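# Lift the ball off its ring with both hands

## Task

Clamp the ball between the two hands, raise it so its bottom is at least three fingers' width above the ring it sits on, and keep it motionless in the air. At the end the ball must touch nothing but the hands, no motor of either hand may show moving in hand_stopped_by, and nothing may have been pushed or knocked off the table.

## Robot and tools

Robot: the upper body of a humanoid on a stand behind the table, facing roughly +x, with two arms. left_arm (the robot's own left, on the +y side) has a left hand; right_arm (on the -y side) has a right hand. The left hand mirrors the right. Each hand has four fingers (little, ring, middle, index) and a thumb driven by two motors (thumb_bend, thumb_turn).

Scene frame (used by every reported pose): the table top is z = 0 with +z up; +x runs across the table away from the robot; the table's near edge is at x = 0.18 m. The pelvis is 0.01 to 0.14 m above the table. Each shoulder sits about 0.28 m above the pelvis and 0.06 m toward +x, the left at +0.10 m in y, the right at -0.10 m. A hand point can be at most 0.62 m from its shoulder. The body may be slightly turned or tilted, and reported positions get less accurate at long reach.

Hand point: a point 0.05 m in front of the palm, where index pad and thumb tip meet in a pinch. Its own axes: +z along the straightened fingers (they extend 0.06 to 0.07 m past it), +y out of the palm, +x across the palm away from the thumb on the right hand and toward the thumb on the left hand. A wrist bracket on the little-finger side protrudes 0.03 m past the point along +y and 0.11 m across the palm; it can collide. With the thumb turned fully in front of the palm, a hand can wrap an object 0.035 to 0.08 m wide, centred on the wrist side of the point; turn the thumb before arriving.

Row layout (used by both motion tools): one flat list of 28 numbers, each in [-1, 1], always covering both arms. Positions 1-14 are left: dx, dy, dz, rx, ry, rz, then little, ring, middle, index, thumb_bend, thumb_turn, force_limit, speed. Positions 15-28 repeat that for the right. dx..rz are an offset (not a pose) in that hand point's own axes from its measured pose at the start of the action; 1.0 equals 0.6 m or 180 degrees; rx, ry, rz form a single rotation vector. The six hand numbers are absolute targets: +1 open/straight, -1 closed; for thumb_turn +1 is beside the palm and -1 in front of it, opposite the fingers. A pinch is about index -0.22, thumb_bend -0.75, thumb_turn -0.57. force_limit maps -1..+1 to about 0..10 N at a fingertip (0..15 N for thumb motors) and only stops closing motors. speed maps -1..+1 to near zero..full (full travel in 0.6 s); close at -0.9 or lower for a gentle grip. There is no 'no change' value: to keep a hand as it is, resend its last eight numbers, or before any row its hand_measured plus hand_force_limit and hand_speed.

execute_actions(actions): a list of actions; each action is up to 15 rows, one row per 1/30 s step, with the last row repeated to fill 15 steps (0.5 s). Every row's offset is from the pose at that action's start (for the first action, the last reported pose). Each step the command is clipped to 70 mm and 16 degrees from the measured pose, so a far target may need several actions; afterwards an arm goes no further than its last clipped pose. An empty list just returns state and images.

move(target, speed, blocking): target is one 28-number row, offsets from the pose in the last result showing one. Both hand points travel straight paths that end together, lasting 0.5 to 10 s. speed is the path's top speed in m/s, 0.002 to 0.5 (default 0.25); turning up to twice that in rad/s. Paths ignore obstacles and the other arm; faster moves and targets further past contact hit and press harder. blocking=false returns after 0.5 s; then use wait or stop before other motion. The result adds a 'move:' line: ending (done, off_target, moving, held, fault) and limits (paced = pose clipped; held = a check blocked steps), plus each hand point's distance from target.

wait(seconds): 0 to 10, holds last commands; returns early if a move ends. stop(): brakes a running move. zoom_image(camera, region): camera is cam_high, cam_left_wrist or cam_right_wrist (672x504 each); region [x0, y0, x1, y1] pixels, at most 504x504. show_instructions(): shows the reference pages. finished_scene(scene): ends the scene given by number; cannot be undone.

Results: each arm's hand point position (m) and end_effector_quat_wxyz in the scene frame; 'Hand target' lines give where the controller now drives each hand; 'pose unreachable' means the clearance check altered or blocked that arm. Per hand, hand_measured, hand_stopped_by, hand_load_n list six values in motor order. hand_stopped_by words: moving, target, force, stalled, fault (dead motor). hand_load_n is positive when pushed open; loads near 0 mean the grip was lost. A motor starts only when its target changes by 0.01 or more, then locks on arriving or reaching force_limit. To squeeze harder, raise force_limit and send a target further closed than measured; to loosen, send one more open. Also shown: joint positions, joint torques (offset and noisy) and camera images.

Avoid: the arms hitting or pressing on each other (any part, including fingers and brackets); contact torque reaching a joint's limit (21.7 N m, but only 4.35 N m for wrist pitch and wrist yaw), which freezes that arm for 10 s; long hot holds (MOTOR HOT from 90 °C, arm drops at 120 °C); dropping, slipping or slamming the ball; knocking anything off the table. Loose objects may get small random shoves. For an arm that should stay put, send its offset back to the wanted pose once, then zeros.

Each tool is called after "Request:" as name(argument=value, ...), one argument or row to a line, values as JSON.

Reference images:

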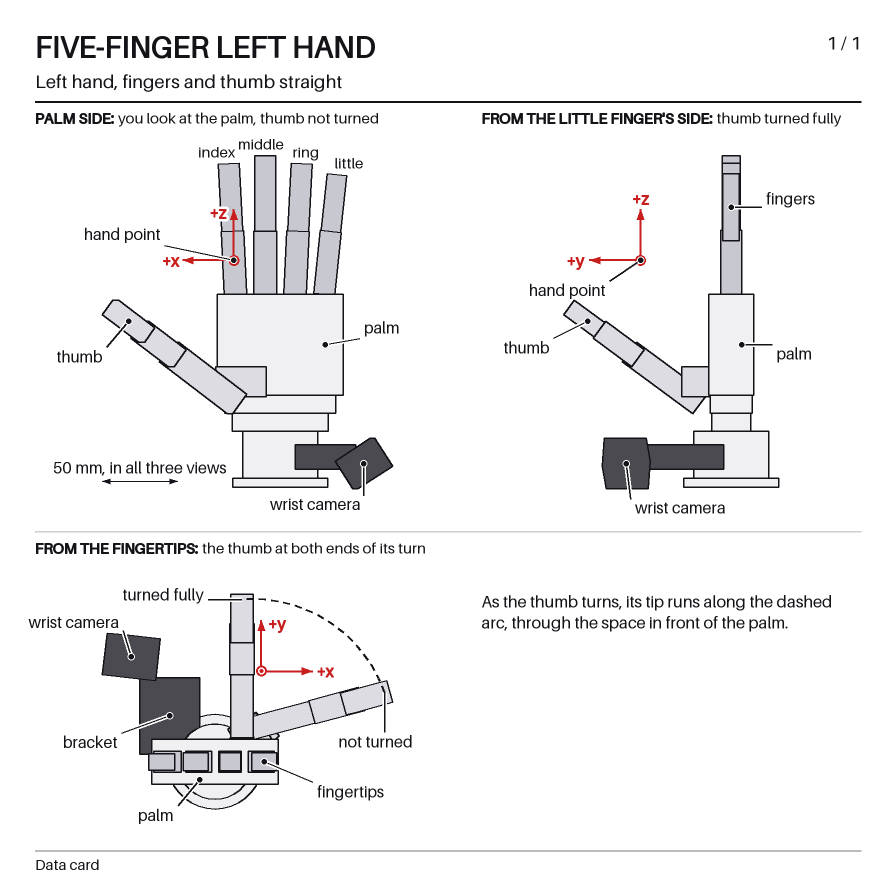

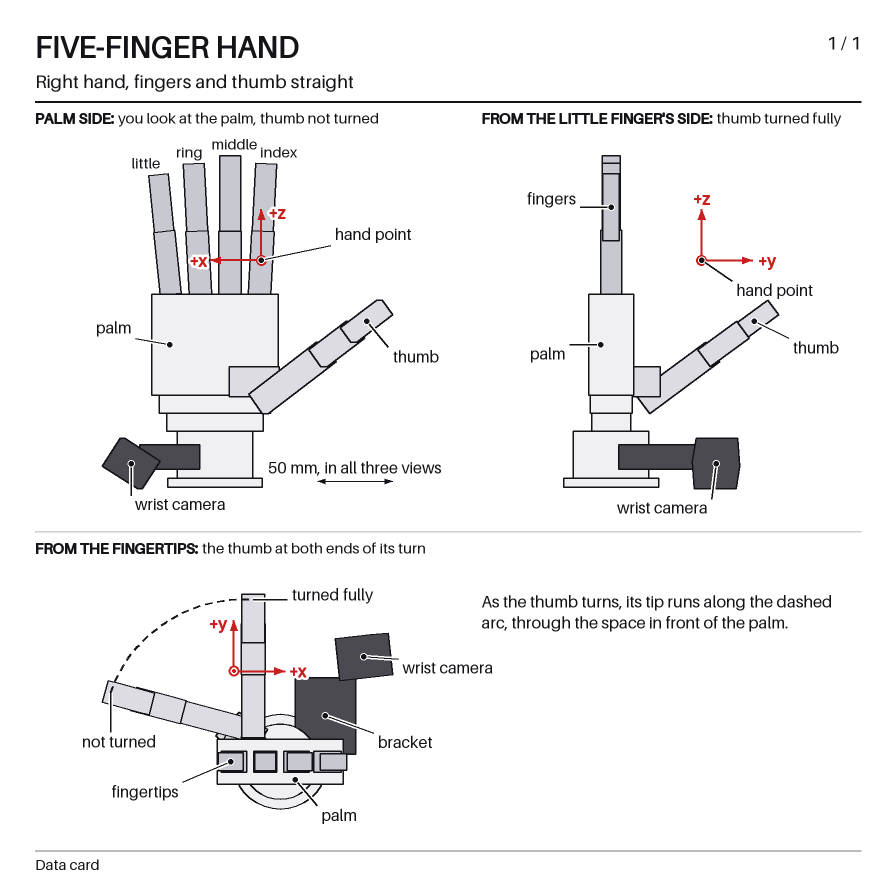

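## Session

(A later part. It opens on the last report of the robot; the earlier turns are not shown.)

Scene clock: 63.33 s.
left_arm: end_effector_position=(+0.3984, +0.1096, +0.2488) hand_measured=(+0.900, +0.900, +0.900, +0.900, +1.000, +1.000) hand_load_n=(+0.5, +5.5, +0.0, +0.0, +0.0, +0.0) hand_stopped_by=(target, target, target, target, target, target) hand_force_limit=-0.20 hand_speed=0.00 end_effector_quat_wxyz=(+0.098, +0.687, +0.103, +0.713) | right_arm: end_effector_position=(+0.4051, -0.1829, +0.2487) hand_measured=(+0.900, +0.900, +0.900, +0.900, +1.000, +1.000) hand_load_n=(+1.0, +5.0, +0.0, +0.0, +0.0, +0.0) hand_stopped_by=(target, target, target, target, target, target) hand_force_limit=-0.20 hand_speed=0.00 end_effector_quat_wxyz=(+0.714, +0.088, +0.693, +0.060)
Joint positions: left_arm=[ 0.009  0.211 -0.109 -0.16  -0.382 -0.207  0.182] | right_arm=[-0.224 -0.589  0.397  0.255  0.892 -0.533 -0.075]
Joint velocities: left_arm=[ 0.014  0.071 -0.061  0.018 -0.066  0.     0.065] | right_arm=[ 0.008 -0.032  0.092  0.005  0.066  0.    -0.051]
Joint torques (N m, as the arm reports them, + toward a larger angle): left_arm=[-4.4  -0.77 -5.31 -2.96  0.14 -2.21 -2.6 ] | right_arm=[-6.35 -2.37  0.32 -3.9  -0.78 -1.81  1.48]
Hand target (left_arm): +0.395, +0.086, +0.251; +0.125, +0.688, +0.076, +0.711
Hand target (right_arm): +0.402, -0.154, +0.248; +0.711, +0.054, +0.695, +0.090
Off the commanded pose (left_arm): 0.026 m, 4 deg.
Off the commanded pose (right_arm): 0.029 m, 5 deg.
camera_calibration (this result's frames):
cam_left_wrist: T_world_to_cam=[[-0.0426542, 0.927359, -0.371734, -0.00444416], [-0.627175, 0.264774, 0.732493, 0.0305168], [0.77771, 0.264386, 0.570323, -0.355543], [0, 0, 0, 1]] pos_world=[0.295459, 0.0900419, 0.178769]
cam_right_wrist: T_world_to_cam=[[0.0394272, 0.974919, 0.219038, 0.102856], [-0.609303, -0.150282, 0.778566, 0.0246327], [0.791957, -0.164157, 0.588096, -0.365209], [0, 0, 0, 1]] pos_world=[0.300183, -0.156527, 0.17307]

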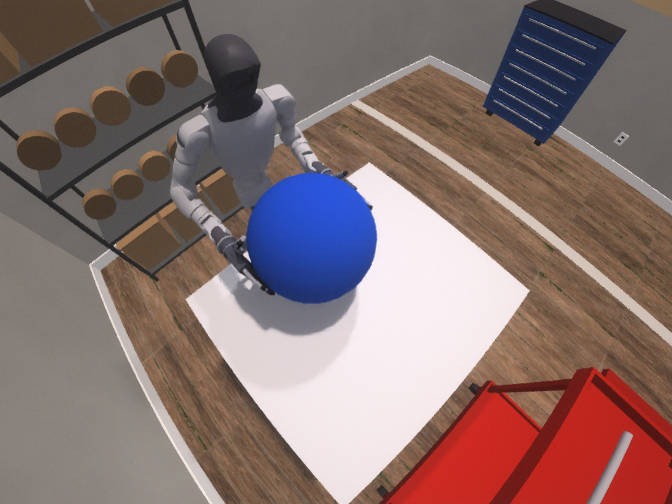

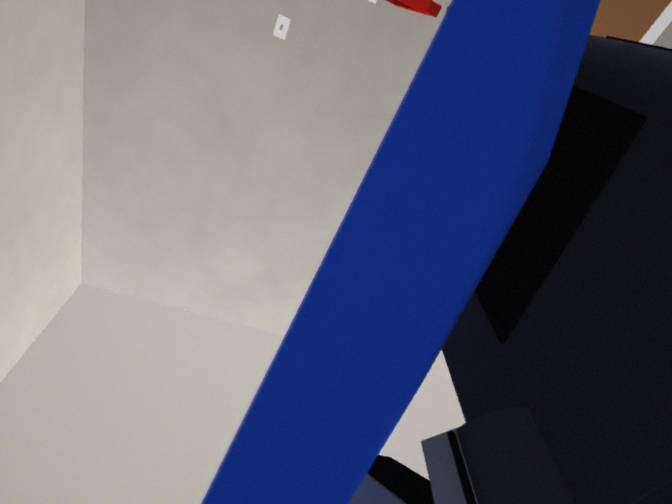

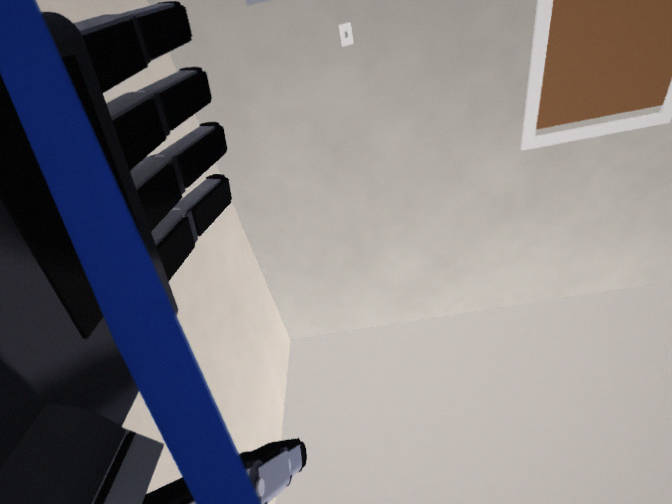

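Request:
execute_actions(
  actions=[
    [[0.0133,0.047,0,-0.025,0,0,0.9,0.9,0.9,0.9,1,1,-0.2,0, -0.0133,0.047,0,-0.027,0,0,0.9,0.9,0.9,0.9,1,1,-0.2,0]],
    [[0.0133,0.047,0,-0.025,0,0,0.9,0.9,0.9,0.9,1,1,-0.2,0, -0.0133,0.047,0,-0.027,0,0,0.9,0.9,0.9,0.9,1,1,-0.2,0]],
    [[0.0133,0.047,0,-0.025,0,0,0.9,0.9,0.9,0.9,1,1,-0.2,0, -0.0133,0.047,0,-0.027,0,0,0.9,0.9,0.9,0.9,1,1,-0.2,0]],
    [[0.0133,0.047,0,-0.025,0,0,0.9,0.9,0.9,0.9,1,1,-0.2,0, -0.0133,0.047,0,-0.027,0,0,0.9,0.9,0.9,0.9,1,1,-0.2,0]],
  ],
)

Scene clock: 72.63 s.
left_arm: end_effector_position=(+0.4128, +0.1032, +0.3047) hand_measured=(+0.900, +0.900, +0.900, +0.900, +1.000, +1.000) hand_load_n=(+1.5, +5.5, +0.0, +0.0, +0.0, +0.0) hand_stopped_by=(target, target, target, target, target, target) hand_force_limit=-0.20 hand_speed=0.00 end_effector_quat_wxyz=(+0.105, +0.664, +0.099, +0.734) | right_arm: end_effector_position=(+0.4166, -0.1903, +0.3033) hand_measured=(+0.900, +0.900, +0.900, +0.900, +1.000, +1.000) hand_load_n=(+1.5, +5.0, +0.0, +0.0, +0.0, +0.0) hand_stopped_by=(target, target, target, target, target, target) hand_force_limit=-0.20 hand_speed=0.00 end_effector_quat_wxyz=(+0.729, +0.093, +0.676, +0.056)
Joint positions: left_arm=[-0.101  0.368 -0.187 -0.35  -0.487 -0.064  0.385] | right_arm=[-0.279 -0.815  0.479  0.039  1.035 -0.506 -0.259]
Joint velocities: left_arm=[-0.008  0.058 -0.049  0.009 -0.055 -0.016  0.042] | right_arm=[ 0.    -0.04   0.067  0.     0.023 -0.046 -0.022]
Joint torques (N m, as the arm reports them, + toward a larger angle): left_arm=[-4.94 -0.27 -3.94 -3.46  0.51 -2.3  -2.65] | right_arm=[-7.1  -3.22 -0.83 -3.93 -0.89 -1.88  1.52]
Hand target (left_arm): +0.408, +0.081, +0.307; +0.132, +0.665, +0.074, +0.731
Hand target (right_arm): +0.413, -0.163, +0.304; +0.729, +0.060, +0.677, +0.086
Off the commanded pose (left_arm): 0.023 m, 4 deg.
Off the commanded pose (right_arm): 0.028 m, 5 deg.
camera_calibration (this result's frames):
cam_left_wrist: T_world_to_cam=[[-0.0146519, 0.925906, -0.37747, 0.013164], [-0.670563, 0.270934, 0.690609, 0.0303602], [0.741708, 0.263236, 0.616908, -0.39612], [0, 0, 0, 1]] pos_world=[0.314357, 0.0838589, 0.228372]
cam_right_wrist: T_world_to_cam=[[0.0478005, 0.973624, 0.223093, 0.0926998], [-0.645144, -0.140419, 0.751047, 0.0131934], [0.762564, -0.179828, 0.621416, -0.408452], [0, 0, 0, 1]] pos_world=[0.315551, -0.161853, 0.223229]

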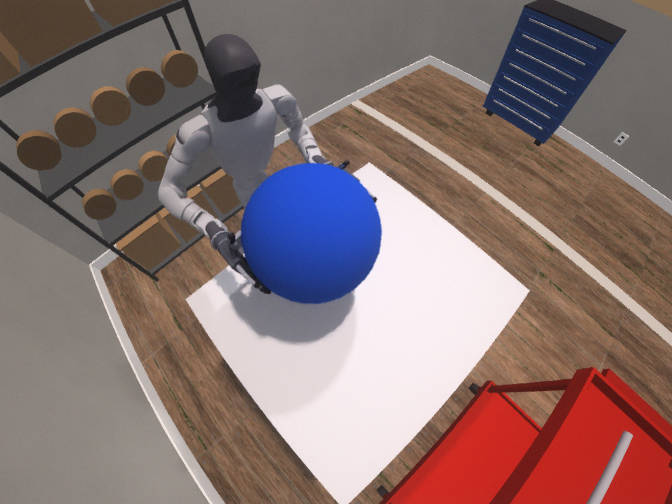

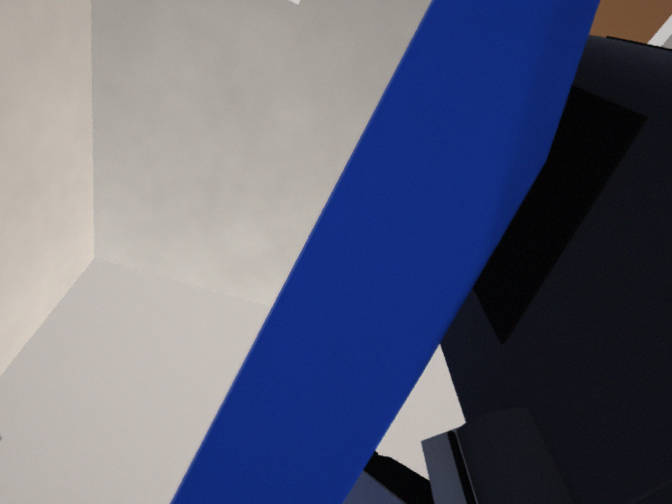

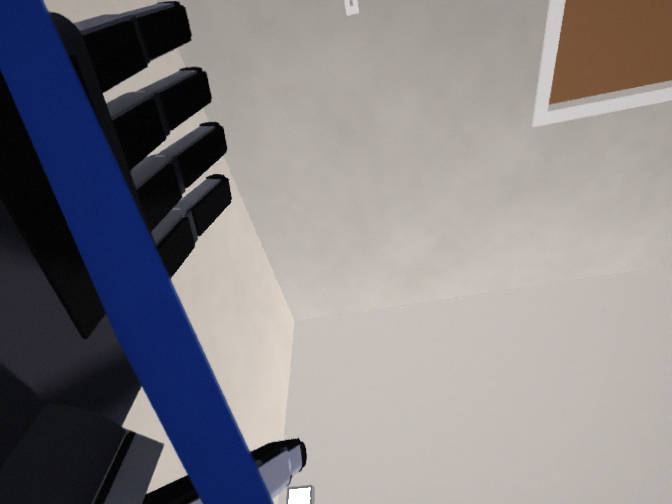

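Request:
execute_actions(
  actions=[
    [[0.0133,0.047,0,-0.025,0,0,0.9,0.9,0.9,0.9,1,1,-0.2,0, -0.0133,0.047,0,-0.027,0,0,0.9,0.9,0.9,0.9,1,1,-0.2,0]],
    [[0.0133,0.047,0,-0.025,0,0,0.9,0.9,0.9,0.9,1,1,-0.2,0, -0.0133,0.047,0,-0.027,0,0,0.9,0.9,0.9,0.9,1,1,-0.2,0]],
  ],
)

Request:
wait(
  seconds=2,
)

Scene clock: 77.70 s.
left_arm: end_effector_position=(+0.4202, +0.0988, +0.3333) hand_measured=(+0.900, +0.900, +0.900, +0.900, +1.000, +1.000) hand_load_n=(+1.5, +5.0, +0.0, +0.0, +0.0, +0.0) hand_stopped_by=(target, target, target, target, target, target) hand_force_limit=-0.20 hand_speed=0.00 end_effector_quat_wxyz=(+0.103, +0.651, +0.094, +0.746) | right_arm: end_effector_position=(+0.4233, -0.1938, +0.3290) hand_measured=(+0.900, +0.900, +0.900, +0.900, +1.000, +1.000) hand_load_n=(+1.5, +5.0, +0.0, +0.0, +0.0, +0.0) hand_stopped_by=(target, target, target, target, target, target) hand_force_limit=-0.20 hand_speed=0.00 end_effector_quat_wxyz=(+0.735, +0.097, +0.669, +0.052)
Joint positions: left_arm=[-0.186  0.44  -0.213 -0.418 -0.537  0.005  0.483] | right_arm=[-0.329 -0.921  0.513 -0.036  1.11  -0.5   -0.336]
Joint velocities: left_arm=[-0.015  0.037 -0.046  0.012 -0.035 -0.014  0.034] | right_arm=[-0.005 -0.028  0.049 -0.003  0.02  -0.045 -0.02 ]
Joint torques (N m, as the arm reports them, + toward a larger angle): left_arm=[-5.9   0.05 -3.06 -3.54  0.05 -2.33 -2.6 ] | right_arm=[-7.41 -3.93 -1.26 -3.81 -0.85 -1.93  1.59]
Hand target (left_arm): +0.414, +0.077, +0.334; +0.132, +0.653, +0.069, +0.742
Hand target (right_arm): +0.419, -0.166, +0.330; +0.736, +0.063, +0.669, +0.082
Off the commanded pose (left_arm): 0.023 m, 4 deg.
Off the commanded pose (right_arm): 0.028 m, 5 deg.
camera_calibration (this result's frames):
cam_left_wrist: T_world_to_cam=[[-0.00153565, 0.929393, -0.369087, 0.0194892], [-0.694896, 0.264423, 0.66873, 0.0349381], [0.719108, 0.257504, 0.645426, -0.417512], [0, 0, 0, 1]] pos_world=[0.324544, 0.0801595, 0.253302]
cam_right_wrist: T_world_to_cam=[[0.0558024, 0.973047, 0.223754, 0.0863228], [-0.659354, -0.132372, 0.740088, 0.00887597], [0.749759, -0.188832, 0.634195, -0.430729], [0, 0, 0, 1]] pos_world=[0.323979, -0.164157, 0.247282]

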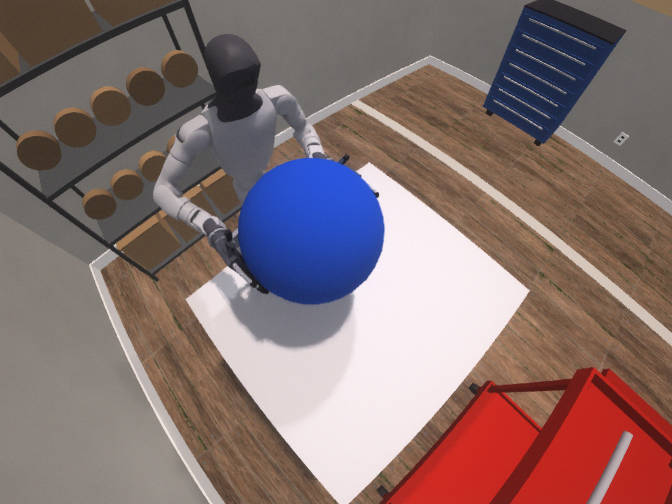

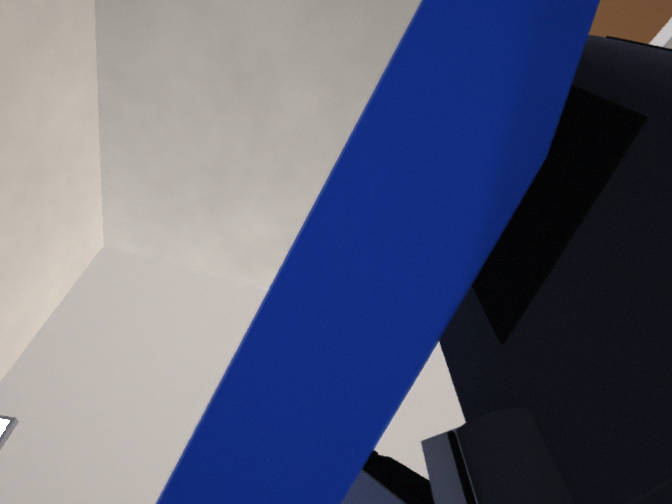

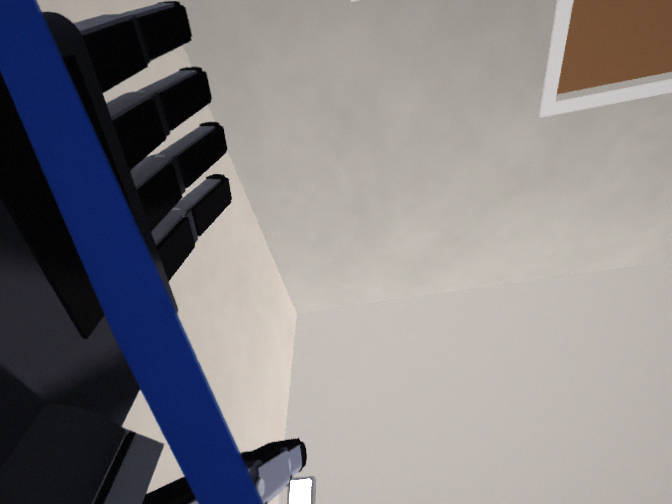

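Scene clock: 79.70 s.
left_arm: end_effector_position=(+0.4201, +0.0989, +0.3332) hand_measured=(+0.900, +0.900, +0.900, +0.900, +1.000, +1.000) hand_load_n=(+1.5, +5.0, +0.0, +0.0, +0.0, +0.0) hand_stopped_by=(target, target, target, target, target, target) hand_force_limit=-0.20 hand_speed=0.00 end_effector_quat_wxyz=(+0.103, +0.651, +0.094, +0.746) | right_arm: end_effector_position=(+0.4232, -0.1937, +0.3292) hand_measured=(+0.900, +0.900, +0.900, +0.900, +1.000, +1.000) hand_load_n=(+1.5, +5.0, +0.0, +0.0, +0.0, +0.0) hand_stopped_by=(target, target, target, target, target, target) hand_force_limit=-0.20 hand_speed=0.00 end_effector_quat_wxyz=(+0.735, +0.097, +0.669, +0.052)
Joint positions: left_arm=[-0.186  0.442 -0.215 -0.418 -0.538  0.003  0.485] | right_arm=[-0.331 -0.922  0.516 -0.036  1.111 -0.503 -0.337]
Joint velocities: left_arm=[ 0.    -0.006  0.     0.002 -0.009  0.     0.   ] | right_arm=[ 0.     0.    -0.017 -0.006 -0.008  0.     0.   ]
Joint torques (N m, as the arm reports them, + toward a larger angle): left_arm=[-6.11 -0.21 -2.9  -3.56  0.3  -2.32 -2.58] | right_arm=[-7.46 -3.85 -1.3  -3.88 -0.93 -1.88  1.56]
Hand target (left_arm): +0.414, +0.077, +0.334; +0.132, +0.653, +0.069, +0.742
Hand target (right_arm): +0.419, -0.166, +0.330; +0.736, +0.063, +0.669, +0.082
Off the commanded pose (left_arm): 0.023 m, 4 deg.
Off the commanded pose (right_arm): 0.028 m, 5 deg.
wait: 2.00 s; at rest by 0.17 s
camera_calibration (this result's frames):
cam_left_wrist: T_world_to_cam=[[-0.00165039, 0.929289, -0.369349, 0.019572], [-0.694854, 0.264552, 0.668723, 0.0349112], [0.719149, 0.257748, 0.645284, -0.41743], [0, 0, 0, 1]] pos_world=[0.324485, 0.0801675, 0.253243]
cam_right_wrist: T_world_to_cam=[[0.0555287, 0.973086, 0.223651, 0.0864015], [-0.659755, -0.132368, 0.739731, 0.00901965], [0.749427, -0.188631, 0.634648, -0.430743], [0, 0, 0, 1]] pos_world=[0.323963, -0.164134, 0.247374]

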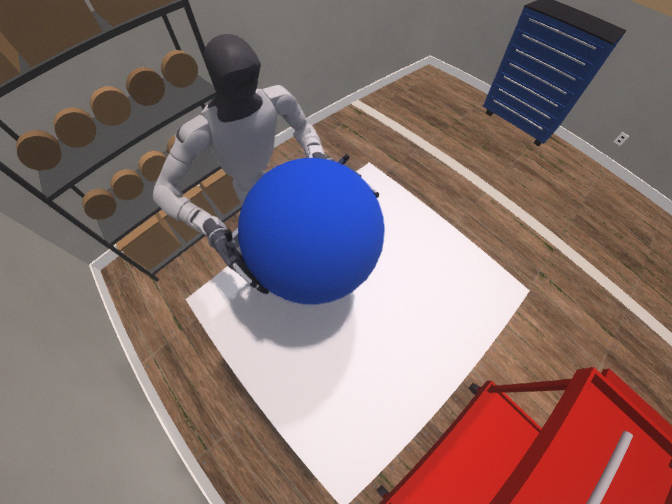

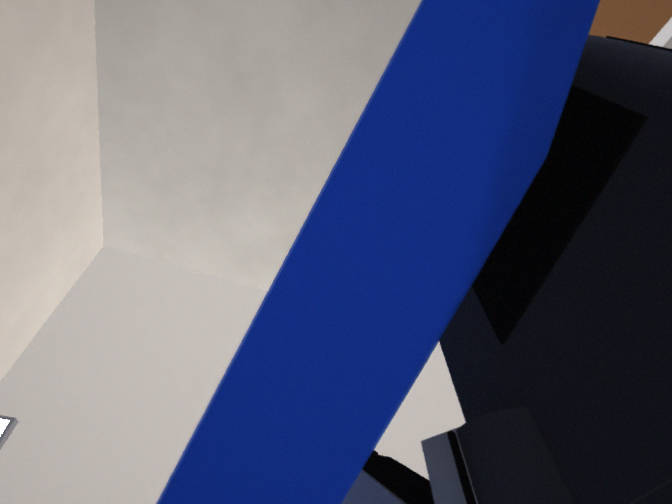

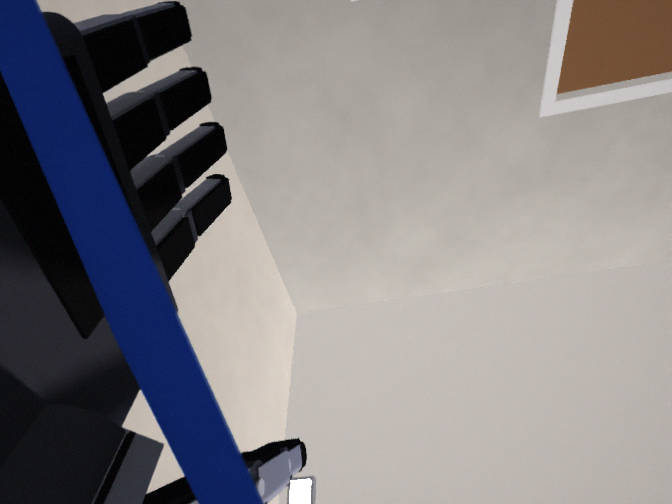

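Request:
finished_scene(
  scene=1,
)

The scene is finished: the task was done.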